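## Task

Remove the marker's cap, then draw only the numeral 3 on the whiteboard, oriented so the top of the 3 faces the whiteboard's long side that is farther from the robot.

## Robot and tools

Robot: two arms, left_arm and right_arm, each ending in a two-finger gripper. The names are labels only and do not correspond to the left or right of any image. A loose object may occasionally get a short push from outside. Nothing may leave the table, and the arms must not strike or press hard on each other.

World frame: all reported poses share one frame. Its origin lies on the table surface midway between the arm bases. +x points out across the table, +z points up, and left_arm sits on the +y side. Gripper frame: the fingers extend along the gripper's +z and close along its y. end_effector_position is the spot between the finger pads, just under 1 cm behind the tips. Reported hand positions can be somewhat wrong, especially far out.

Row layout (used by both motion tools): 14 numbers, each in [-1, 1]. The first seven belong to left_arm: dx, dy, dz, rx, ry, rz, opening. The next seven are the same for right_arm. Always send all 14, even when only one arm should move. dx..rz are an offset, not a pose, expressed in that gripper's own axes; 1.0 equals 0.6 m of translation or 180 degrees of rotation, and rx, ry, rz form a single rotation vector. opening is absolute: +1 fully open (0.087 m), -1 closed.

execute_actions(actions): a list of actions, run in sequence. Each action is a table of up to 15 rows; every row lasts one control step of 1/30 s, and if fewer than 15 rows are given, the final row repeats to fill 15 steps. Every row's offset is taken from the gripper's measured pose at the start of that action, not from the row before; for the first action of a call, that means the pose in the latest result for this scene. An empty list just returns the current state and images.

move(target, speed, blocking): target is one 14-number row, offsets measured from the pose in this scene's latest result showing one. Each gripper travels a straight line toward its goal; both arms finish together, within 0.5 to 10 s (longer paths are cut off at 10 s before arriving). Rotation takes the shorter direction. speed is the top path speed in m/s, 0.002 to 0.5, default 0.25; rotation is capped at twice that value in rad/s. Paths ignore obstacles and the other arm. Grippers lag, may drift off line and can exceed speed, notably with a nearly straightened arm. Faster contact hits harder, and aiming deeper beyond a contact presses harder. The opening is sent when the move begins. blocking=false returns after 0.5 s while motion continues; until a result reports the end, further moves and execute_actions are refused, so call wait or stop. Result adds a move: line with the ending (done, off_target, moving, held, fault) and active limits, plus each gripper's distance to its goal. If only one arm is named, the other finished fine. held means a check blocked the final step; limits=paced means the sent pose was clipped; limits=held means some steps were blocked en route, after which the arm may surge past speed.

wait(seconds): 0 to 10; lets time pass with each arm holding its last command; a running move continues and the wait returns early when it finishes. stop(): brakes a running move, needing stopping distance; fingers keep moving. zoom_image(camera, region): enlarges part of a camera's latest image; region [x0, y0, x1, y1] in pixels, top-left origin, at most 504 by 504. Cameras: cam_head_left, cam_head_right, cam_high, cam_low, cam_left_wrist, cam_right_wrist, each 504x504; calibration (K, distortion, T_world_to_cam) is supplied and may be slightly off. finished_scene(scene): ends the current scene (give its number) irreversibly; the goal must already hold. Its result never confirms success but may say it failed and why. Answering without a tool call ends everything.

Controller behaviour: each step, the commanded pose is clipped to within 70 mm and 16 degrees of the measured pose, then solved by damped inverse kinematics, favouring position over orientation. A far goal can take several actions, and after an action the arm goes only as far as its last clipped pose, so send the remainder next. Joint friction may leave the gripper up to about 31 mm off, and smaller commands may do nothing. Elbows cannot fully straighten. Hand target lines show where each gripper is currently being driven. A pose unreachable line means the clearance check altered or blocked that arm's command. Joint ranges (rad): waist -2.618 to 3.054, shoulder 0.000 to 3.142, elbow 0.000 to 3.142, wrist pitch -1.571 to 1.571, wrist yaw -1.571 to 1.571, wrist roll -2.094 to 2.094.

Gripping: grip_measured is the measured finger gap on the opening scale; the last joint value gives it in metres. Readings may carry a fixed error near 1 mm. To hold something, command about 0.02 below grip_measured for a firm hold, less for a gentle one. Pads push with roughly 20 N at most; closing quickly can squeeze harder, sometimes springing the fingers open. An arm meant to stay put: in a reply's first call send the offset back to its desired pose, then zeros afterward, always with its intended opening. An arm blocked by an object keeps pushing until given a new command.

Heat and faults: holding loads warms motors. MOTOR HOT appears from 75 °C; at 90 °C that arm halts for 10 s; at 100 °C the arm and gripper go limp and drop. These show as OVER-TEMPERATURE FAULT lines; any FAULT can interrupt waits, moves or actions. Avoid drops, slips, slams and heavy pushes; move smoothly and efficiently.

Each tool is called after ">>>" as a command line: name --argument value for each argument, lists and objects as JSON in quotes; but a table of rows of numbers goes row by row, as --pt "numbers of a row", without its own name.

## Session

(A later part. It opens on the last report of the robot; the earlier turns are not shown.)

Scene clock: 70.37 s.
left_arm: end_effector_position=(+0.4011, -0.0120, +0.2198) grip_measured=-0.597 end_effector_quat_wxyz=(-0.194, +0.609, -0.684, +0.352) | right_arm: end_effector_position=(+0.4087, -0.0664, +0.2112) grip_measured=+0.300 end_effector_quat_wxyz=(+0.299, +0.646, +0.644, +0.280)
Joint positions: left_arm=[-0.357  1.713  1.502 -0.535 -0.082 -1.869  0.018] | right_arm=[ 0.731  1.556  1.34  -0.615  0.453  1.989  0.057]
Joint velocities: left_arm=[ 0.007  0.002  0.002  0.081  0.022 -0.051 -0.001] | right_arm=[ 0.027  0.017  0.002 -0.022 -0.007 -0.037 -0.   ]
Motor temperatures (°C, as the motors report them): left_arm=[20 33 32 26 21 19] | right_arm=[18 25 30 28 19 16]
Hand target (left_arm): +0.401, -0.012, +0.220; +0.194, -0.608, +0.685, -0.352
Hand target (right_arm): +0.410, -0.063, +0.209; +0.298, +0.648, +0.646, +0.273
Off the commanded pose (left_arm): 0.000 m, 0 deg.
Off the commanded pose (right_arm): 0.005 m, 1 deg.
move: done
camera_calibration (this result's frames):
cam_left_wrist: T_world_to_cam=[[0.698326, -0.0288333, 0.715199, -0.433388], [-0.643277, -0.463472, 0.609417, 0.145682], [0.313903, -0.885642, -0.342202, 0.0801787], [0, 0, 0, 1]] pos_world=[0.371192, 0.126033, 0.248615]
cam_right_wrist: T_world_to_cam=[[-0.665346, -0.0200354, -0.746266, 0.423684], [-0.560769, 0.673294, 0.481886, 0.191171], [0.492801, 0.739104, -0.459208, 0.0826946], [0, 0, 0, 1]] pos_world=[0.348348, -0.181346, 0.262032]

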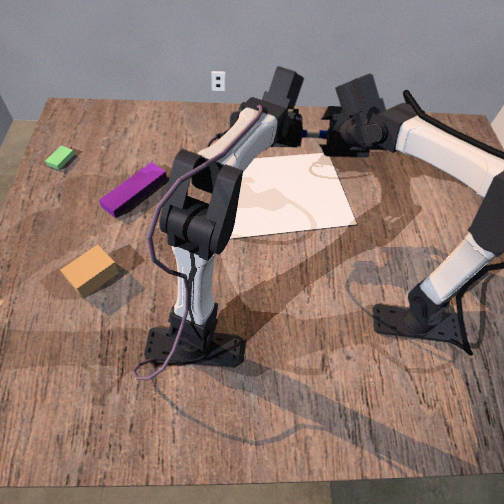

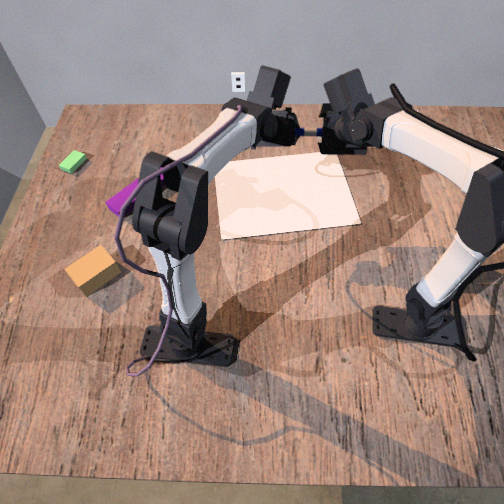

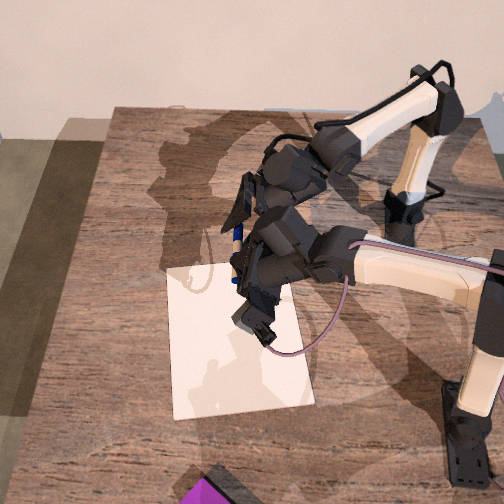

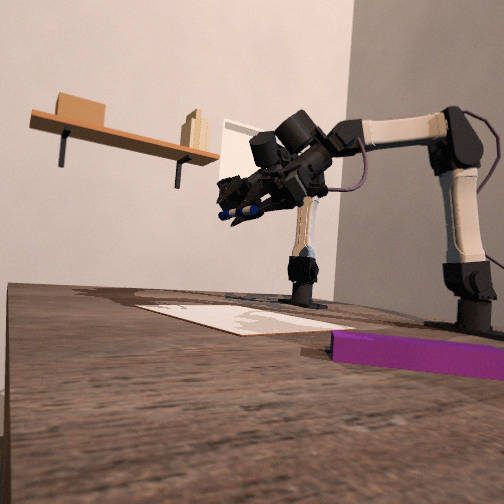

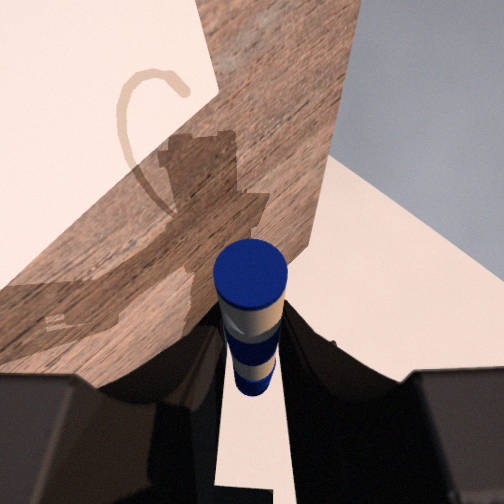

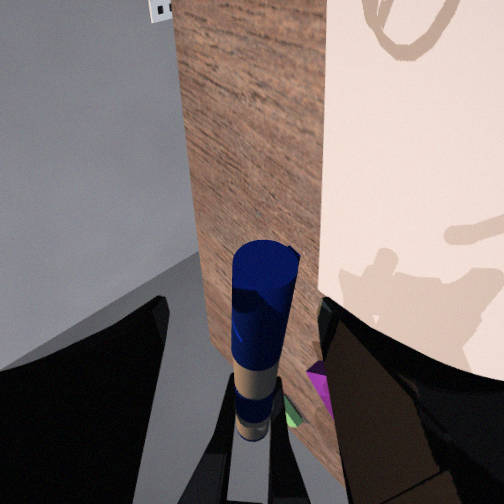

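Need −6 mm y.

>>> execute_actions --actions '[[[0,0,0,0,0,0,-0.7,0,-0.022,0.003,0,0,0,-0.2]]]'

Scene clock: 73.47 s.
left_arm: end_effector_position=(+0.4011, -0.0120, +0.2198) grip_measured=-0.597 end_effector_quat_wxyz=(-0.194, +0.609, -0.684, +0.352) | right_arm: end_effector_position=(+0.4066, -0.0682, +0.2022) grip_measured=-0.200 end_effector_quat_wxyz=(+0.298, +0.648, +0.644, +0.278)
Joint positions: left_arm=[-0.357  1.713  1.502 -0.535 -0.082 -1.869  0.018] | right_arm=[ 0.731  1.549  1.301 -0.59   0.455  1.993  0.035]
Joint velocities: left_arm=[ 0.002 -0.002 -0.002 -0.007  0.007 -0.022 -0.   ] | right_arm=[ 0.007  0.012 -0.002 -0.022  0.007  0.022 -0.001]
Motor temperatures (°C, as the motors report them): left_arm=[20 33 32 27 21 19] | right_arm=[18 26 30 28 19 16]
Hand target (left_arm): +0.401, -0.012, +0.220; +0.194, -0.609, +0.684, -0.352
Hand target (right_arm): +0.401, -0.067, +0.200; +0.299, +0.646, +0.644, +0.280
Off the commanded pose (left_arm): 0.000 m, 0 deg.
Off the commanded pose (right_arm): 0.006 m, 0 deg.
camera_calibration (this result's frames):
cam_left_wrist: T_world_to_cam=[[0.698326, -0.0288333, 0.715199, -0.433388], [-0.643277, -0.463472, 0.609417, 0.145682], [0.313903, -0.885642, -0.342202, 0.0801787], [0, 0, 0, 1]] pos_world=[0.371192, 0.126033, 0.248615]
cam_right_wrist: T_world_to_cam=[[-0.668764, -0.0193217, -0.743223, 0.416373], [-0.556193, 0.676365, 0.482888, 0.193752], [0.49336, 0.736313, -0.463075, 0.0813055], [0, 0, 0, 1]] pos_world=[0.346106, -0.182868, 0.253549]

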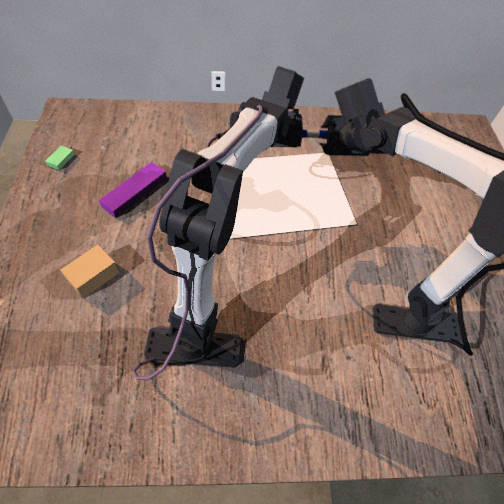

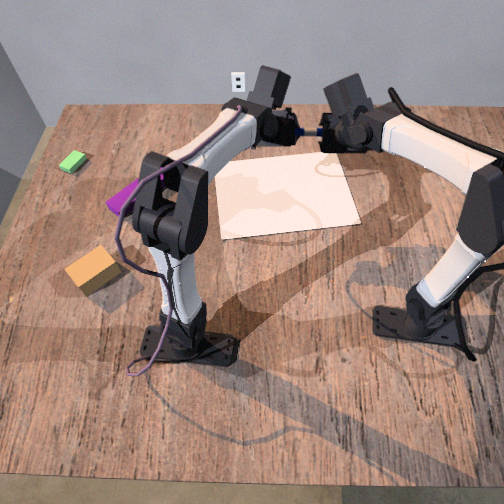

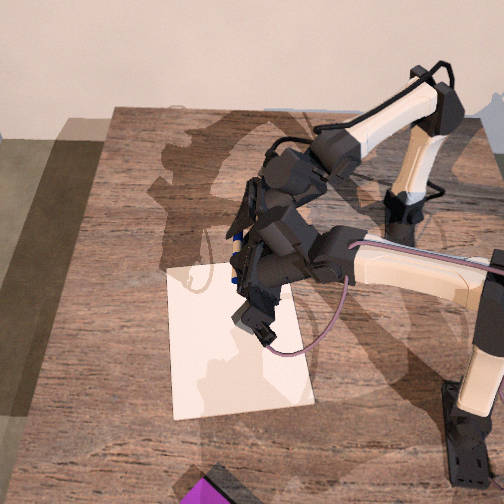

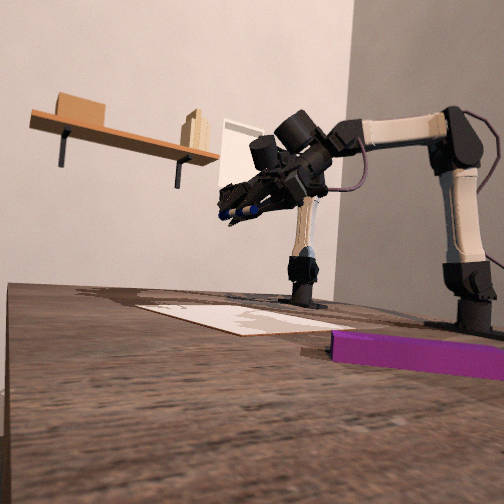

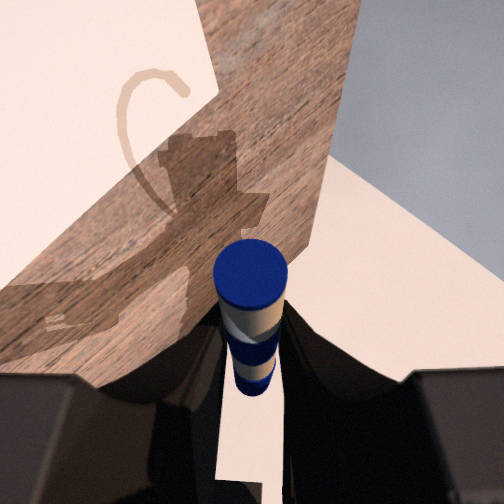

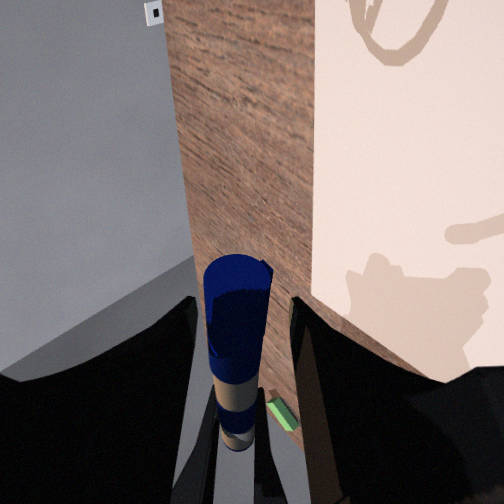

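>>> execute_actions --actions '[[[0,0,0,0,0,0,-0.7,0,0.004,0,0,0,0,-0.62]]]'

>>> move --target '[0,0,0,0,0,0,-0.7,-0.13,0,0,0,0,0,-0.62]' --speed 0.05

Scene clock: 78.97 s.
left_arm: end_effector_position=(+0.4007, -0.0118, +0.2193) grip_measured=-0.597 end_effector_quat_wxyz=(-0.194, +0.608, -0.685, +0.351) | right_arm: end_effector_position=(+0.4071, -0.0679, +0.2028) grip_measured=-0.580 end_effector_quat_wxyz=(+0.299, +0.648, +0.643, +0.279)
Joint positions: left_arm=[-0.357  1.713  1.502 -0.537 -0.082 -1.868  0.018] | right_arm=[ 0.731  1.549  1.301 -0.587  0.456  1.993  0.018]
Joint velocities: left_arm=[ 0.012 -0.032  0.007  0.066  0.037 -0.007 -0.   ] | right_arm=[ 0.017 -0.007 -0.002 -0.037 -0.022  0.007 -0.002]
Motor temperatures (°C, as the motors report them): left_arm=[20 33 32 27 21 19] | right_arm=[18 27 29 28 19 16]
Hand target (left_arm): +0.401, -0.012, +0.220; +0.194, -0.609, +0.684, -0.352
Hand target (right_arm): +0.408, -0.068, +0.204; +0.298, +0.648, +0.644, +0.278
Off the commanded pose (left_arm): 0.001 m, 0 deg.
Off the commanded pose (right_arm): 0.002 m, 0 deg.
camera_calibration (this result's frames):
cam_left_wrist: T_world_to_cam=[[0.699572, -0.0310537, 0.713887, -0.432989], [-0.642789, -0.463738, 0.609728, 0.14549], [0.312122, -0.885428, -0.344379, 0.0814306], [0, 0, 0, 1]] pos_world=[0.371011, 0.126124, 0.248439]
cam_right_wrist: T_world_to_cam=[[-0.666532, -0.0178986, -0.745261, 0.416794], [-0.557471, 0.675695, 0.482352, 0.194139], [0.494936, 0.736964, -0.46035, 0.0799898], [0, 0, 0, 1]] pos_world=[0.346444, -0.182669, 0.2538]

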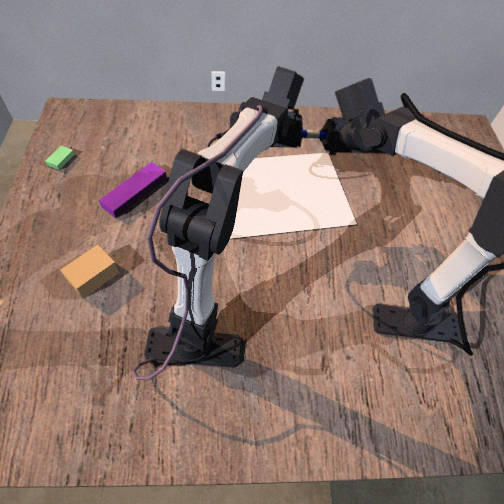

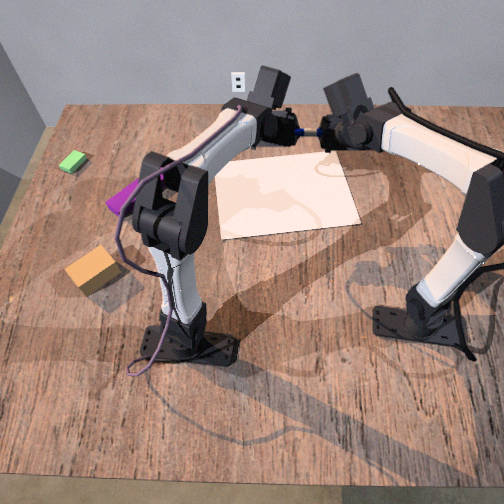

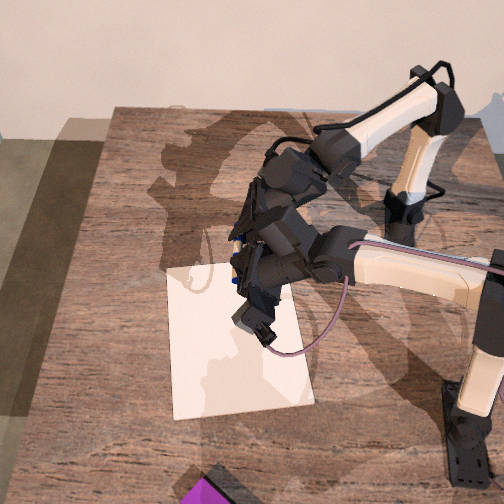

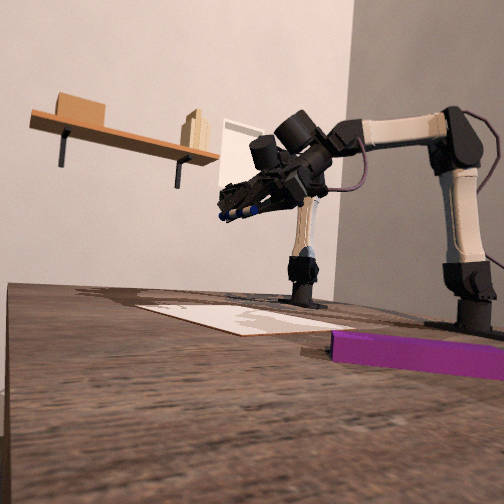

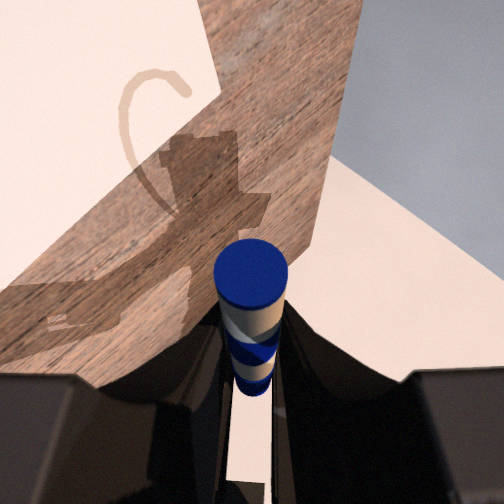

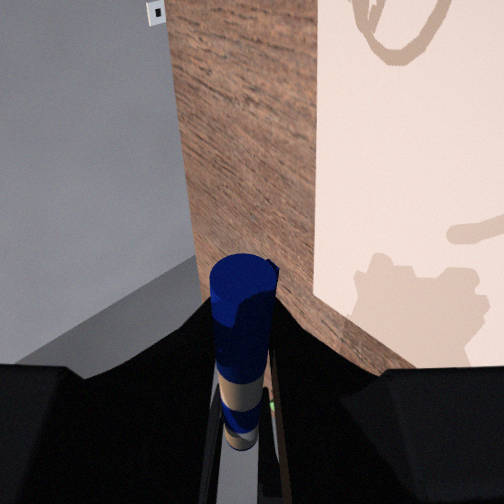

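Scene clock: 80.83 s.
left_arm: end_effector_position=(+0.3930, -0.0410, +0.2320) grip_measured=-0.597 end_effector_quat_wxyz=(+0.168, -0.579, +0.695, -0.391) | right_arm: end_effector_position=(+0.3996, -0.1006, +0.2165) grip_measured=-0.584 end_effector_quat_wxyz=(+0.244, +0.620, +0.669, +0.329)
Joint positions: left_arm=[-0.391  1.713  1.502 -0.48  -0.012 -1.869  0.018] | right_arm=[ 0.552  1.417  1.198 -0.521  0.171  1.832  0.018]
Joint velocities: left_arm=[-0.002 -0.012 -0.012 -0.022  0.037  0.022  0.   ] | right_arm=[-0.017  0.007 -0.012 -0.051  0.051  0.007 -0.   ]
Motor temperatures (°C, as the motors report them): left_arm=[20 34 33 27 21 19] | right_arm=[18 27 29 28 20 16]
Hand target (left_arm): +0.400, -0.012, +0.220; +0.193, -0.608, +0.685, -0.352
Hand target (right_arm): +0.405, -0.144, +0.204; +0.293, +0.649, +0.644, +0.279
Off the commanded pose (left_arm): 0.033 m, 6 deg.
Off the commanded pose (right_arm): 0.047 m, 10 deg.
move: off_target (left_arm, right_arm)
camera_calibration (this result's frames):
cam_left_wrist: T_world_to_cam=[[0.674781, -0.0404336, 0.73691, -0.433593], [-0.696505, -0.365052, 0.617753, 0.142549], [0.244032, -0.930109, -0.274492, 0.071144], [0, 0, 0, 1]] pos_world=[0.374505, 0.100678, 0.250987]
cam_right_wrist: T_world_to_cam=[[-0.668008, -0.0282964, -0.743616, 0.420618], [-0.63423, 0.544352, 0.549029, 0.20846], [0.389254, 0.838379, -0.381578, 0.149511], [0, 0, 0, 1]] pos_world=[0.354989, -0.226921, 0.255378]

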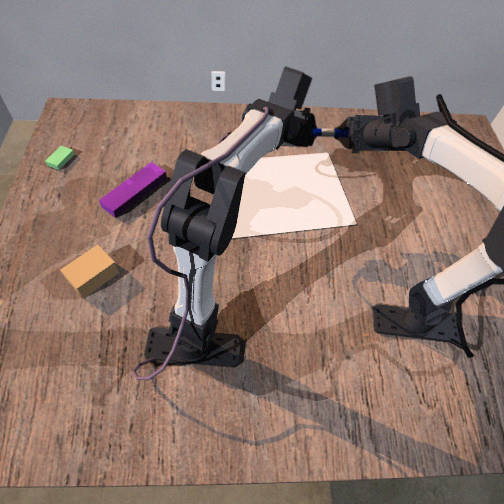

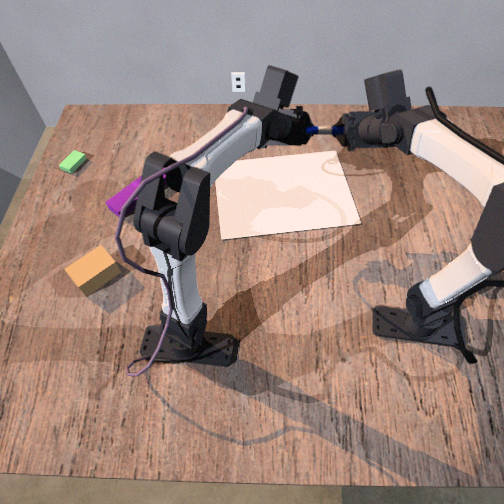

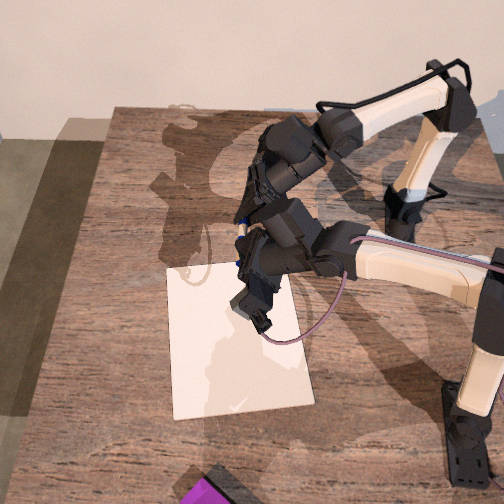

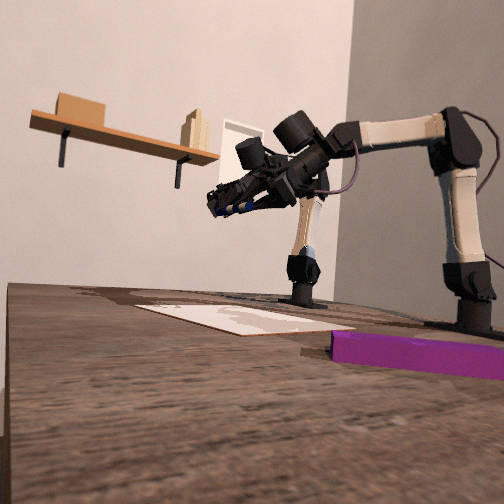

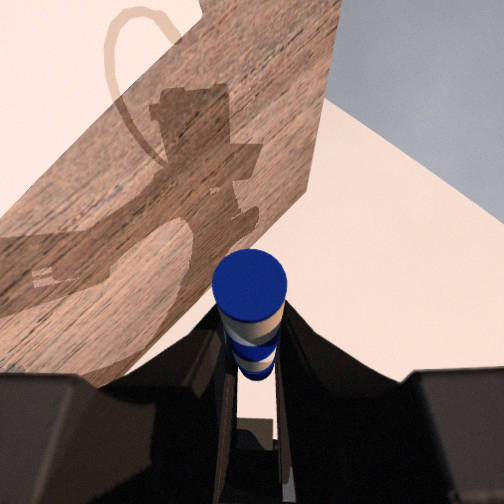

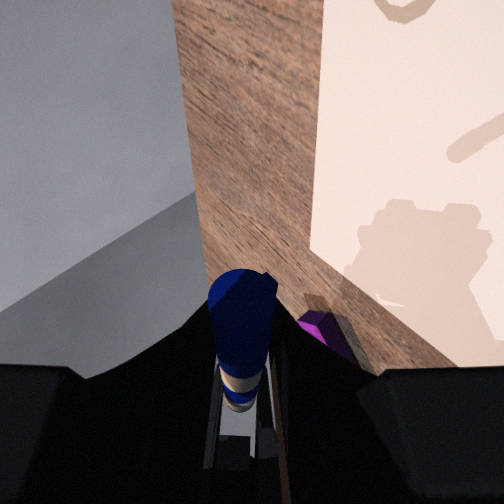

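Pull harder, both arms.

>>> execute_actions --actions '[[[-0.06,0,0,0,-0.035,0,-0.7,-0.085,0,0.008,0,-0.055,0,-0.7],[-0.065,0,0,0,-0.04,0,-0.7,-0.09,0,0.008,0,-0.06,0,-0.7],[-0.07,0,0,0,-0.04,0,-0.7,-0.095,0,0.008,0,-0.065,0,-0.7],[-0.075,0,0,0,-0.045,0,-0.7,-0.1,0,0.008,0,-0.07,0,-0.7],[-0.08,0,0,0,-0.045,0,-0.7,-0.11,0,0.008,0,-0.075,0,-0.7],[-0.085,0,0,0,-0.05,0,-0.7,-0.115,0,0.008,0,-0.08,0,-0.7]]]'

>>> wait --seconds 0.5

Scene clock: 88.13 s.
left_arm: end_effector_position=(+0.3937, -0.0433, +0.2350) grip_measured=-0.597 end_effector_quat_wxyz=(+0.170, -0.572, +0.697, -0.398) | right_arm: end_effector_position=(+0.4001, -0.1047, +0.2190) grip_measured=-0.584 end_effector_quat_wxyz=(+0.249, +0.615, +0.672, +0.329)
Joint positions: left_arm=[-0.391  1.713  1.502 -0.464 -0.003 -1.857  0.018] | right_arm=[ 0.54   1.41   1.198 -0.52   0.164  1.811  0.018]
Joint velocities: left_arm=[-0.012  0.002 -0.012  0.007 -0.051  0.022 -0.001] | right_arm=[-0.002  0.007 -0.017  0.037  0.007  0.037  0.   ]
Motor temperatures (°C, as the motors report them): left_arm=[20 34 33 27 21 19] | right_arm=[18 27 29 28 20 16]
Hand target (left_arm): +0.405, +0.005, +0.221; +0.220, -0.607, +0.682, -0.344
Hand target (right_arm): +0.408, -0.165, +0.210; +0.321, +0.654, +0.637, +0.253
Off the commanded pose (left_arm): 0.054 m, 10 deg.
Off the commanded pose (right_arm): 0.066 m, 14 deg.
camera_calibration (this result's frames):
cam_left_wrist: T_world_to_cam=[[0.662648, -0.0473745, 0.747431, -0.434378], [-0.7113, -0.352182, 0.608293, 0.148946], [0.234414, -0.934732, -0.26707, 0.0714309], [0, 0, 0, 1]] pos_world=[0.37704, 0.0986463, 0.253142]
cam_right_wrist: T_world_to_cam=[[-0.661476, -0.0389304, -0.748955, 0.420146], [-0.642445, 0.544646, 0.539096, 0.215126], [0.386928, 0.837762, -0.385281, 0.155299], [0, 0, 0, 1]] pos_world=[0.356034, -0.230914, 0.258531]

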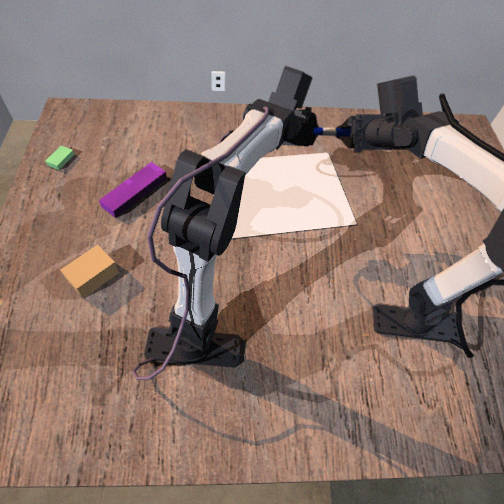

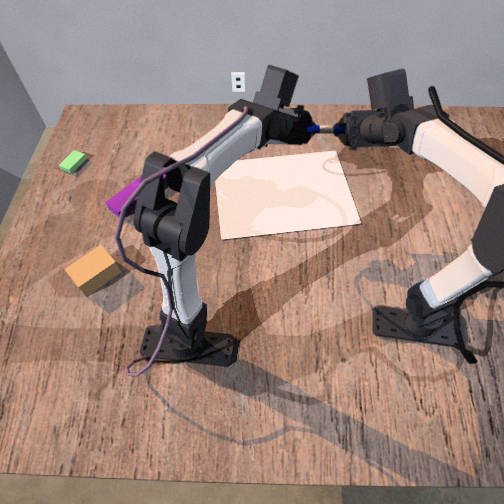

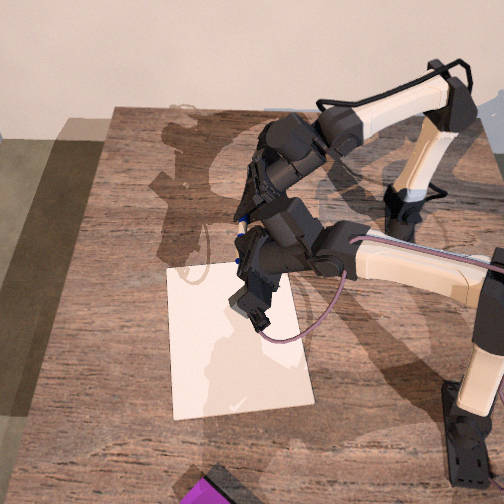

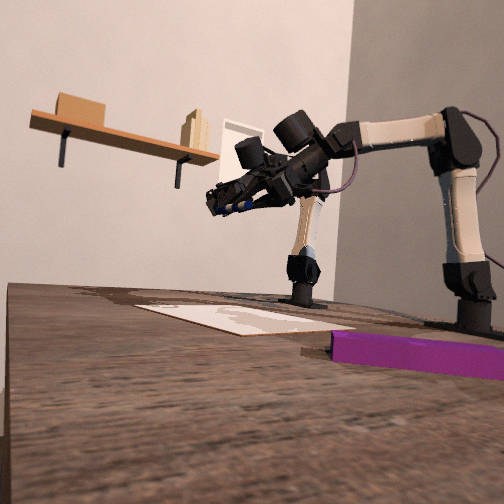

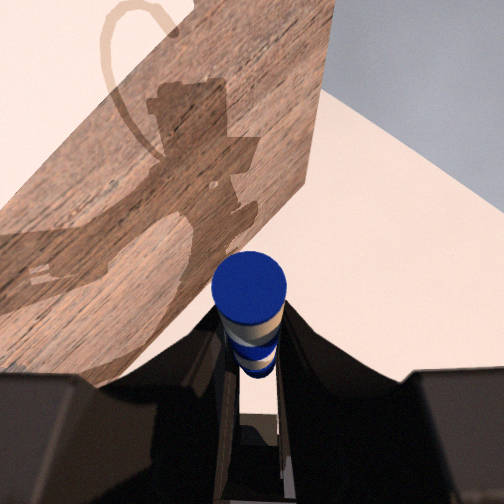

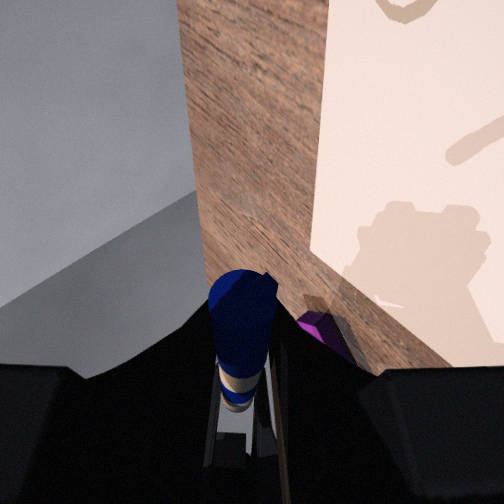

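Scene clock: 88.63 s.
left_arm: end_effector_position=(+0.3937, -0.0433, +0.2350) grip_measured=-0.597 end_effector_quat_wxyz=(+0.170, -0.572, +0.697, -0.398) | right_arm: end_effector_position=(+0.4001, -0.1047, +0.2190) grip_measured=-0.584 end_effector_quat_wxyz=(+0.249, +0.615, +0.672, +0.329)
Joint positions: left_arm=[-0.391  1.713  1.502 -0.464 -0.003 -1.857  0.018] | right_arm=[ 0.54   1.41   1.198 -0.52   0.164  1.811  0.018]
Joint velocities: left_arm=[-0.007  0.002 -0.017 -0.022 -0.022 -0.022 -0.   ] | right_arm=[-0.017 -0.002  0.007 -0.066  0.022  0.066  0.001]
Motor temperatures (°C, as the motors report them): left_arm=[20 34 33 27 21 19] | right_arm=[18 27 29 28 20 16]
Hand target (left_arm): +0.405, +0.005, +0.221; +0.220, -0.607, +0.681, -0.344
Hand target (right_arm): +0.408, -0.165, +0.210; +0.321, +0.654, +0.637, +0.253
Off the commanded pose (left_arm): 0.054 m, 10 deg.
Off the commanded pose (right_arm): 0.066 m, 14 deg.
wait: 0.50 s; at rest by 0.17 s
camera_calibration (this result's frames):
cam_left_wrist: T_world_to_cam=[[0.662648, -0.0473745, 0.747431, -0.434378], [-0.7113, -0.352182, 0.608293, 0.148946], [0.234414, -0.934732, -0.26707, 0.0714309], [0, 0, 0, 1]] pos_world=[0.37704, 0.0986463, 0.253142]
cam_right_wrist: T_world_to_cam=[[-0.661476, -0.0389304, -0.748955, 0.420146], [-0.642445, 0.544646, 0.539096, 0.215126], [0.386928, 0.837762, -0.385281, 0.155299], [0, 0, 0, 1]] pos_world=[0.356034, -0.230914, 0.258531]

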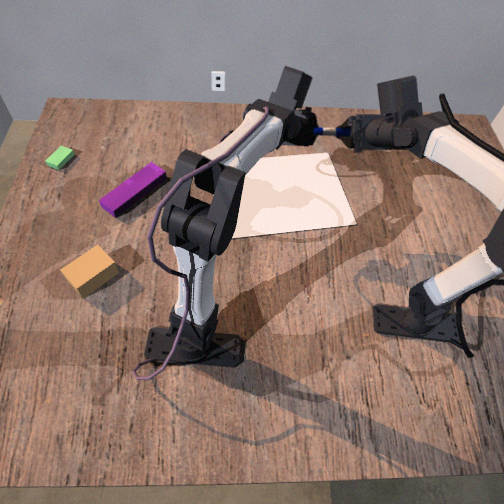

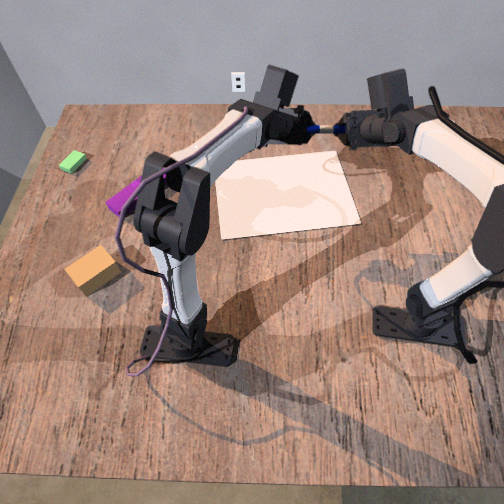

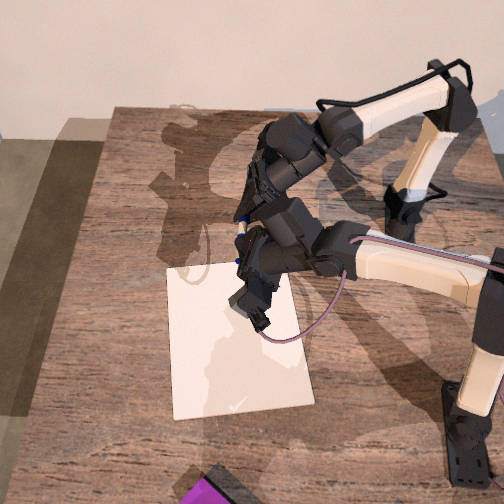

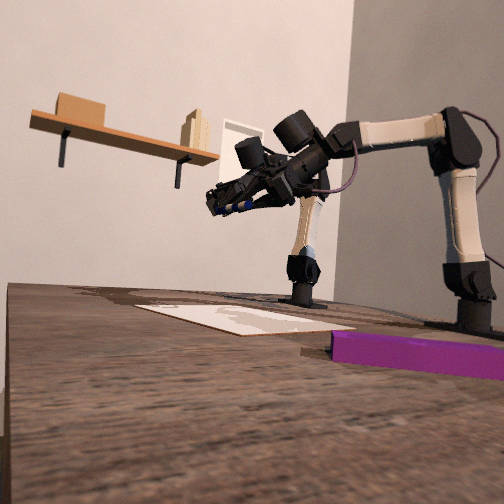

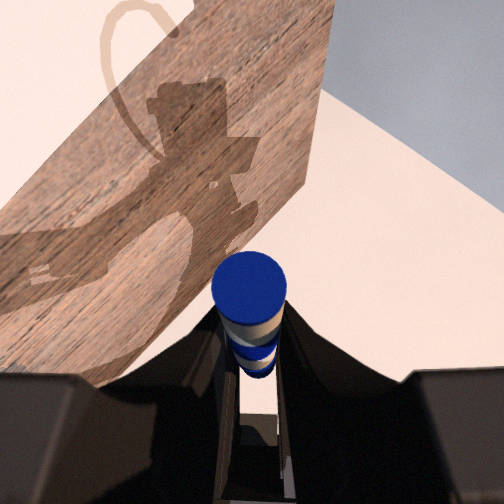

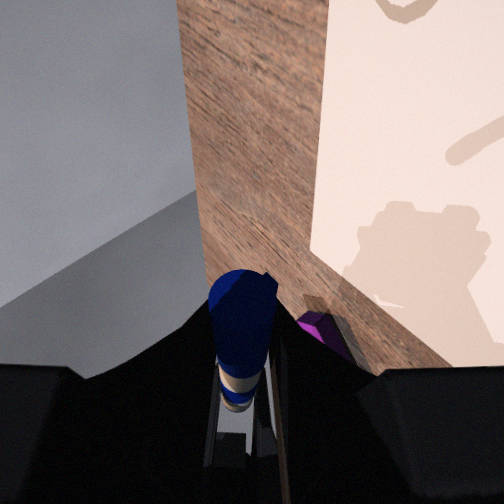

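>>> execute_actions --actions '[[[-0.11,0,-0.035,0,0,0,-0.7,-0.115,0,-0.015,0,0,0,-0.7]],[[-0.1,0,-0.045,0,0,0,-0.7,-0.11,0,-0.035,0,0,0,-0.7]]]'

Scene clock: 93.97 s.
left_arm: end_effector_position=(+0.4138, +0.1021, +0.2524) grip_measured=-0.597 end_effector_quat_wxyz=(-0.201, +0.583, -0.672, +0.410) | right_arm: end_effector_position=(+0.4059, -0.2468, +0.2315) grip_measured=-0.585 end_effector_quat_wxyz=(+0.257, +0.629, +0.654, +0.332)
Joint positions: left_arm=[-0.005  1.584  1.396 -0.455  0.244 -1.649  0.018] | right_arm=[ 0.039  1.332  1.172 -0.559 -0.186  1.518  0.018]
Joint velocities: left_arm=[-0.002 -0.017  0.007  0.037  0.066  0.037 -0.001] | right_arm=[-0.002 -0.002 -0.007 -0.11  -0.051 -0.125  0.   ]
Motor temperatures (°C, as the motors report them): left_arm=[20 34 33 27 22 19] | right_arm=[18 28 29 28 21 16]
Hand target (left_arm): +0.404, +0.096, +0.245; +0.184, -0.578, +0.685, -0.404
Hand target (right_arm): +0.402, -0.243, +0.236; +0.253, +0.622, +0.660, +0.337
Off the commanded pose (left_arm): 0.014 m, 3 deg.
Off the commanded pose (right_arm): 0.007 m, 1 deg.
camera_calibration (this result's frames):
cam_left_wrist: T_world_to_cam=[[0.619957, -0.00245535, 0.784632, -0.450107], [-0.721053, -0.396118, 0.568482, 0.222427], [0.309411, -0.918196, -0.247347, 0.169596], [0, 0, 0, 1]] pos_world=[0.386953, 0.242724, 0.268672]
cam_right_wrist: T_world_to_cam=[[-0.65115, 0.000677124, -0.758949, 0.435684], [-0.62476, 0.567287, 0.536526, 0.288469], [0.430905, 0.82352, -0.368966, 0.251789], [0, 0, 0, 1]] pos_world=[0.355422, -0.371293, 0.268793]

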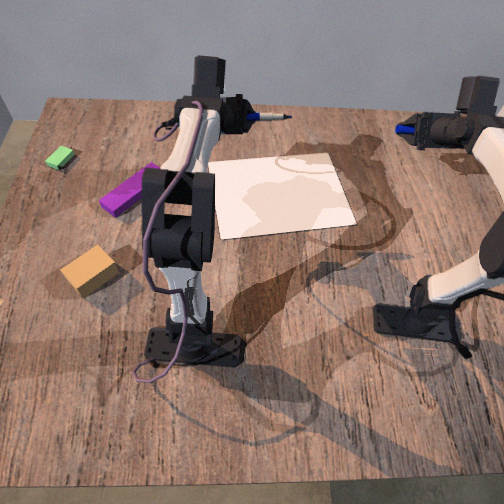

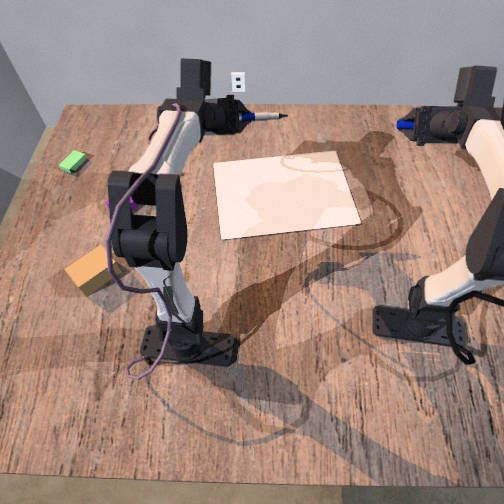

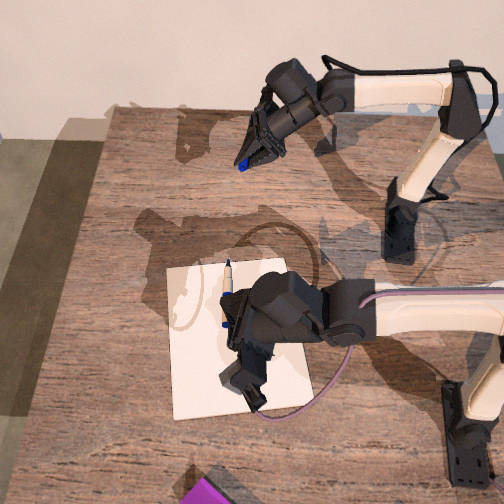

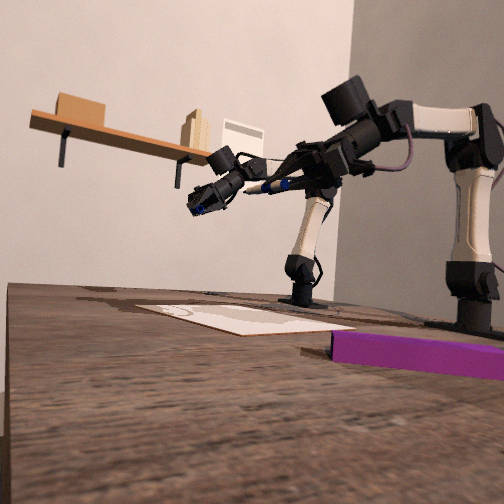

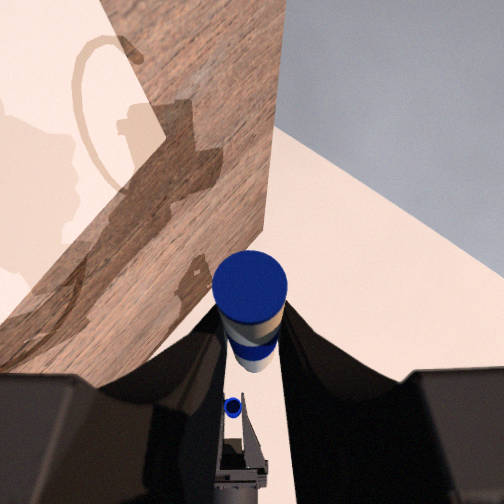

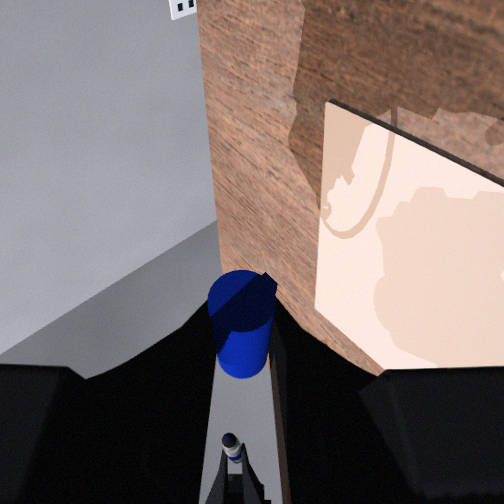

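>>> move --target '[-0.037,0.135,0.168,-0.037,-0.182,0.485,-0.7,-0.08,0,0,0,0,0,-0.65]' --speed 0.4

>>> zoom_image --camera "cam_low" --region '[150,180,350,380]'

Scene clock: 109.17 s.
left_arm: end_effector_position=(+0.4461, +0.0900, +0.1402) grip_measured=-0.597 end_effector_quat_wxyz=(+0.564, -0.065, +0.823, +0.029) | right_arm: end_effector_position=(+0.4041, -0.2899, +0.2225) grip_measured=-0.585 end_effector_quat_wxyz=(+0.253, +0.632, +0.654, +0.331)
Joint positions: left_arm=[-0.343  1.781  1.142  0.206 -0.524 -0.255  0.018] | right_arm=[-0.122  1.364  1.172 -0.563 -0.307  1.41   0.018]
Joint velocities: left_arm=[ 0.002 -0.017 -0.002 -0.022  0.095  0.022 -0.001] | right_arm=[-0.007 -0.002  0.002  0.051  0.066 -0.037 -0.001]
Motor temperatures (°C, as the motors report them): left_arm=[20 34 33 28 21 19] | right_arm=[18 28 30 28 20 16]
Hand target (left_arm): +0.443, +0.090, +0.126; +0.556, -0.058, +0.828, +0.039
Hand target (right_arm): +0.410, -0.294, +0.228; +0.256, +0.630, +0.652, +0.334
Off the commanded pose (left_arm): 0.015 m, 2 deg.
Off the commanded pose (right_arm): 0.009 m, 1 deg.
move: off_target (left_arm)
camera_calibration (this result's frames):
cam_left_wrist: T_world_to_cam=[[0.141675, -0.98988, 0.0081504, 0.0290089], [-0.926721, -0.135521, -0.350461, 0.501917], [0.348019, 0.0420983, -0.936542, 0.113716], [0, 0, 0, 1]] pos_world=[0.421452, 0.0919483, 0.282166]
cam_right_wrist: T_world_to_cam=[[-0.65791, 0.0049773, -0.75308, 0.430349], [-0.619592, 0.564849, 0.545025, 0.311974], [0.428089, 0.825179, -0.368536, 0.28633], [0, 0, 0, 1]] pos_world=[0.353852, -0.414634, 0.259577]

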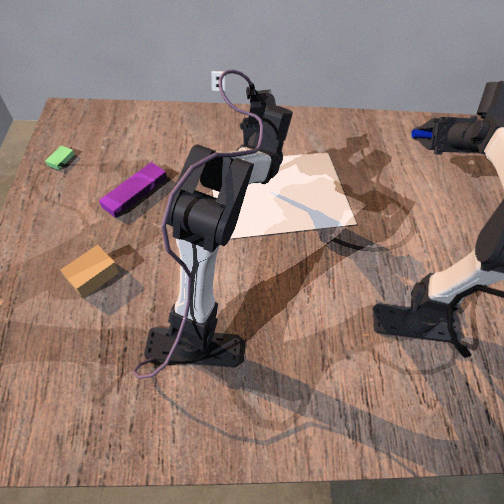

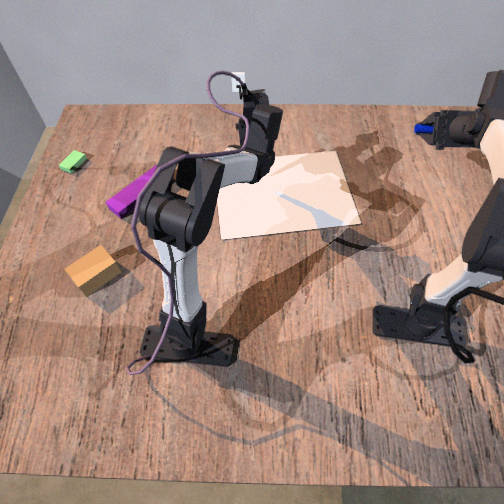

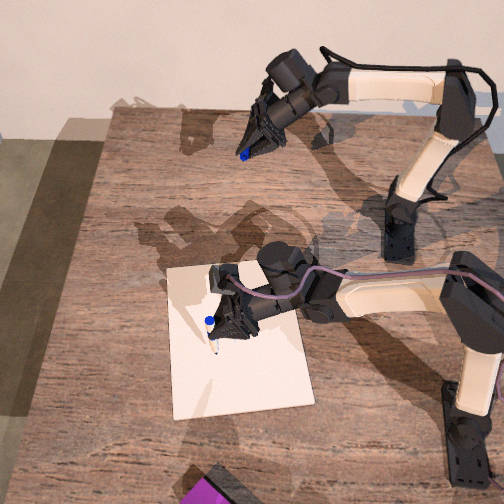

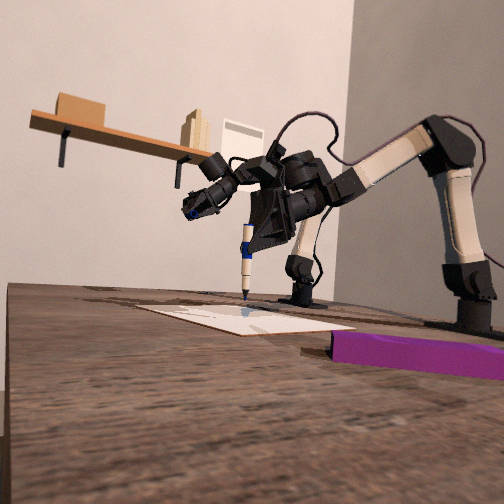

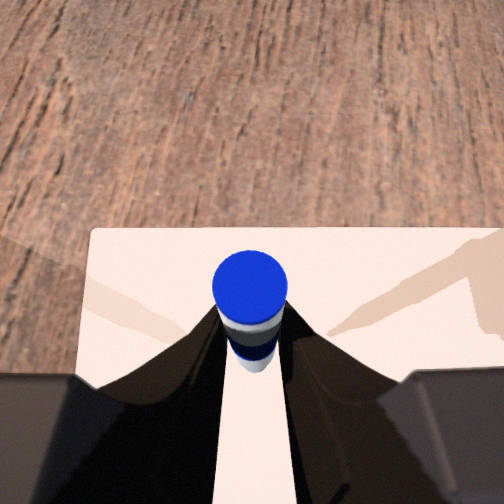

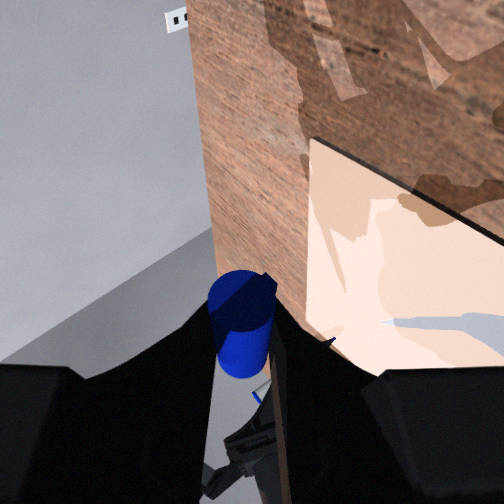

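Region (150, 180, 350, 380) of cam_low's 504x504 image, scaled by 2.520, with more detail than that image has.

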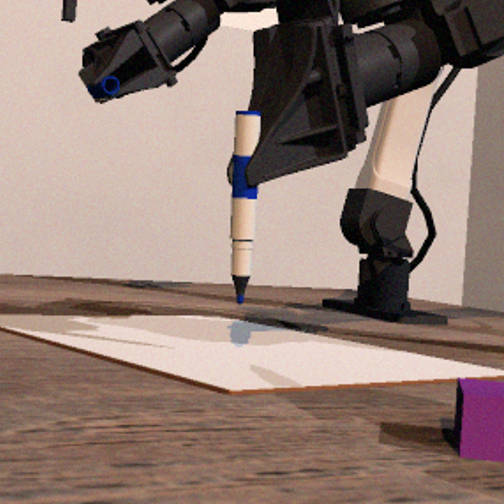

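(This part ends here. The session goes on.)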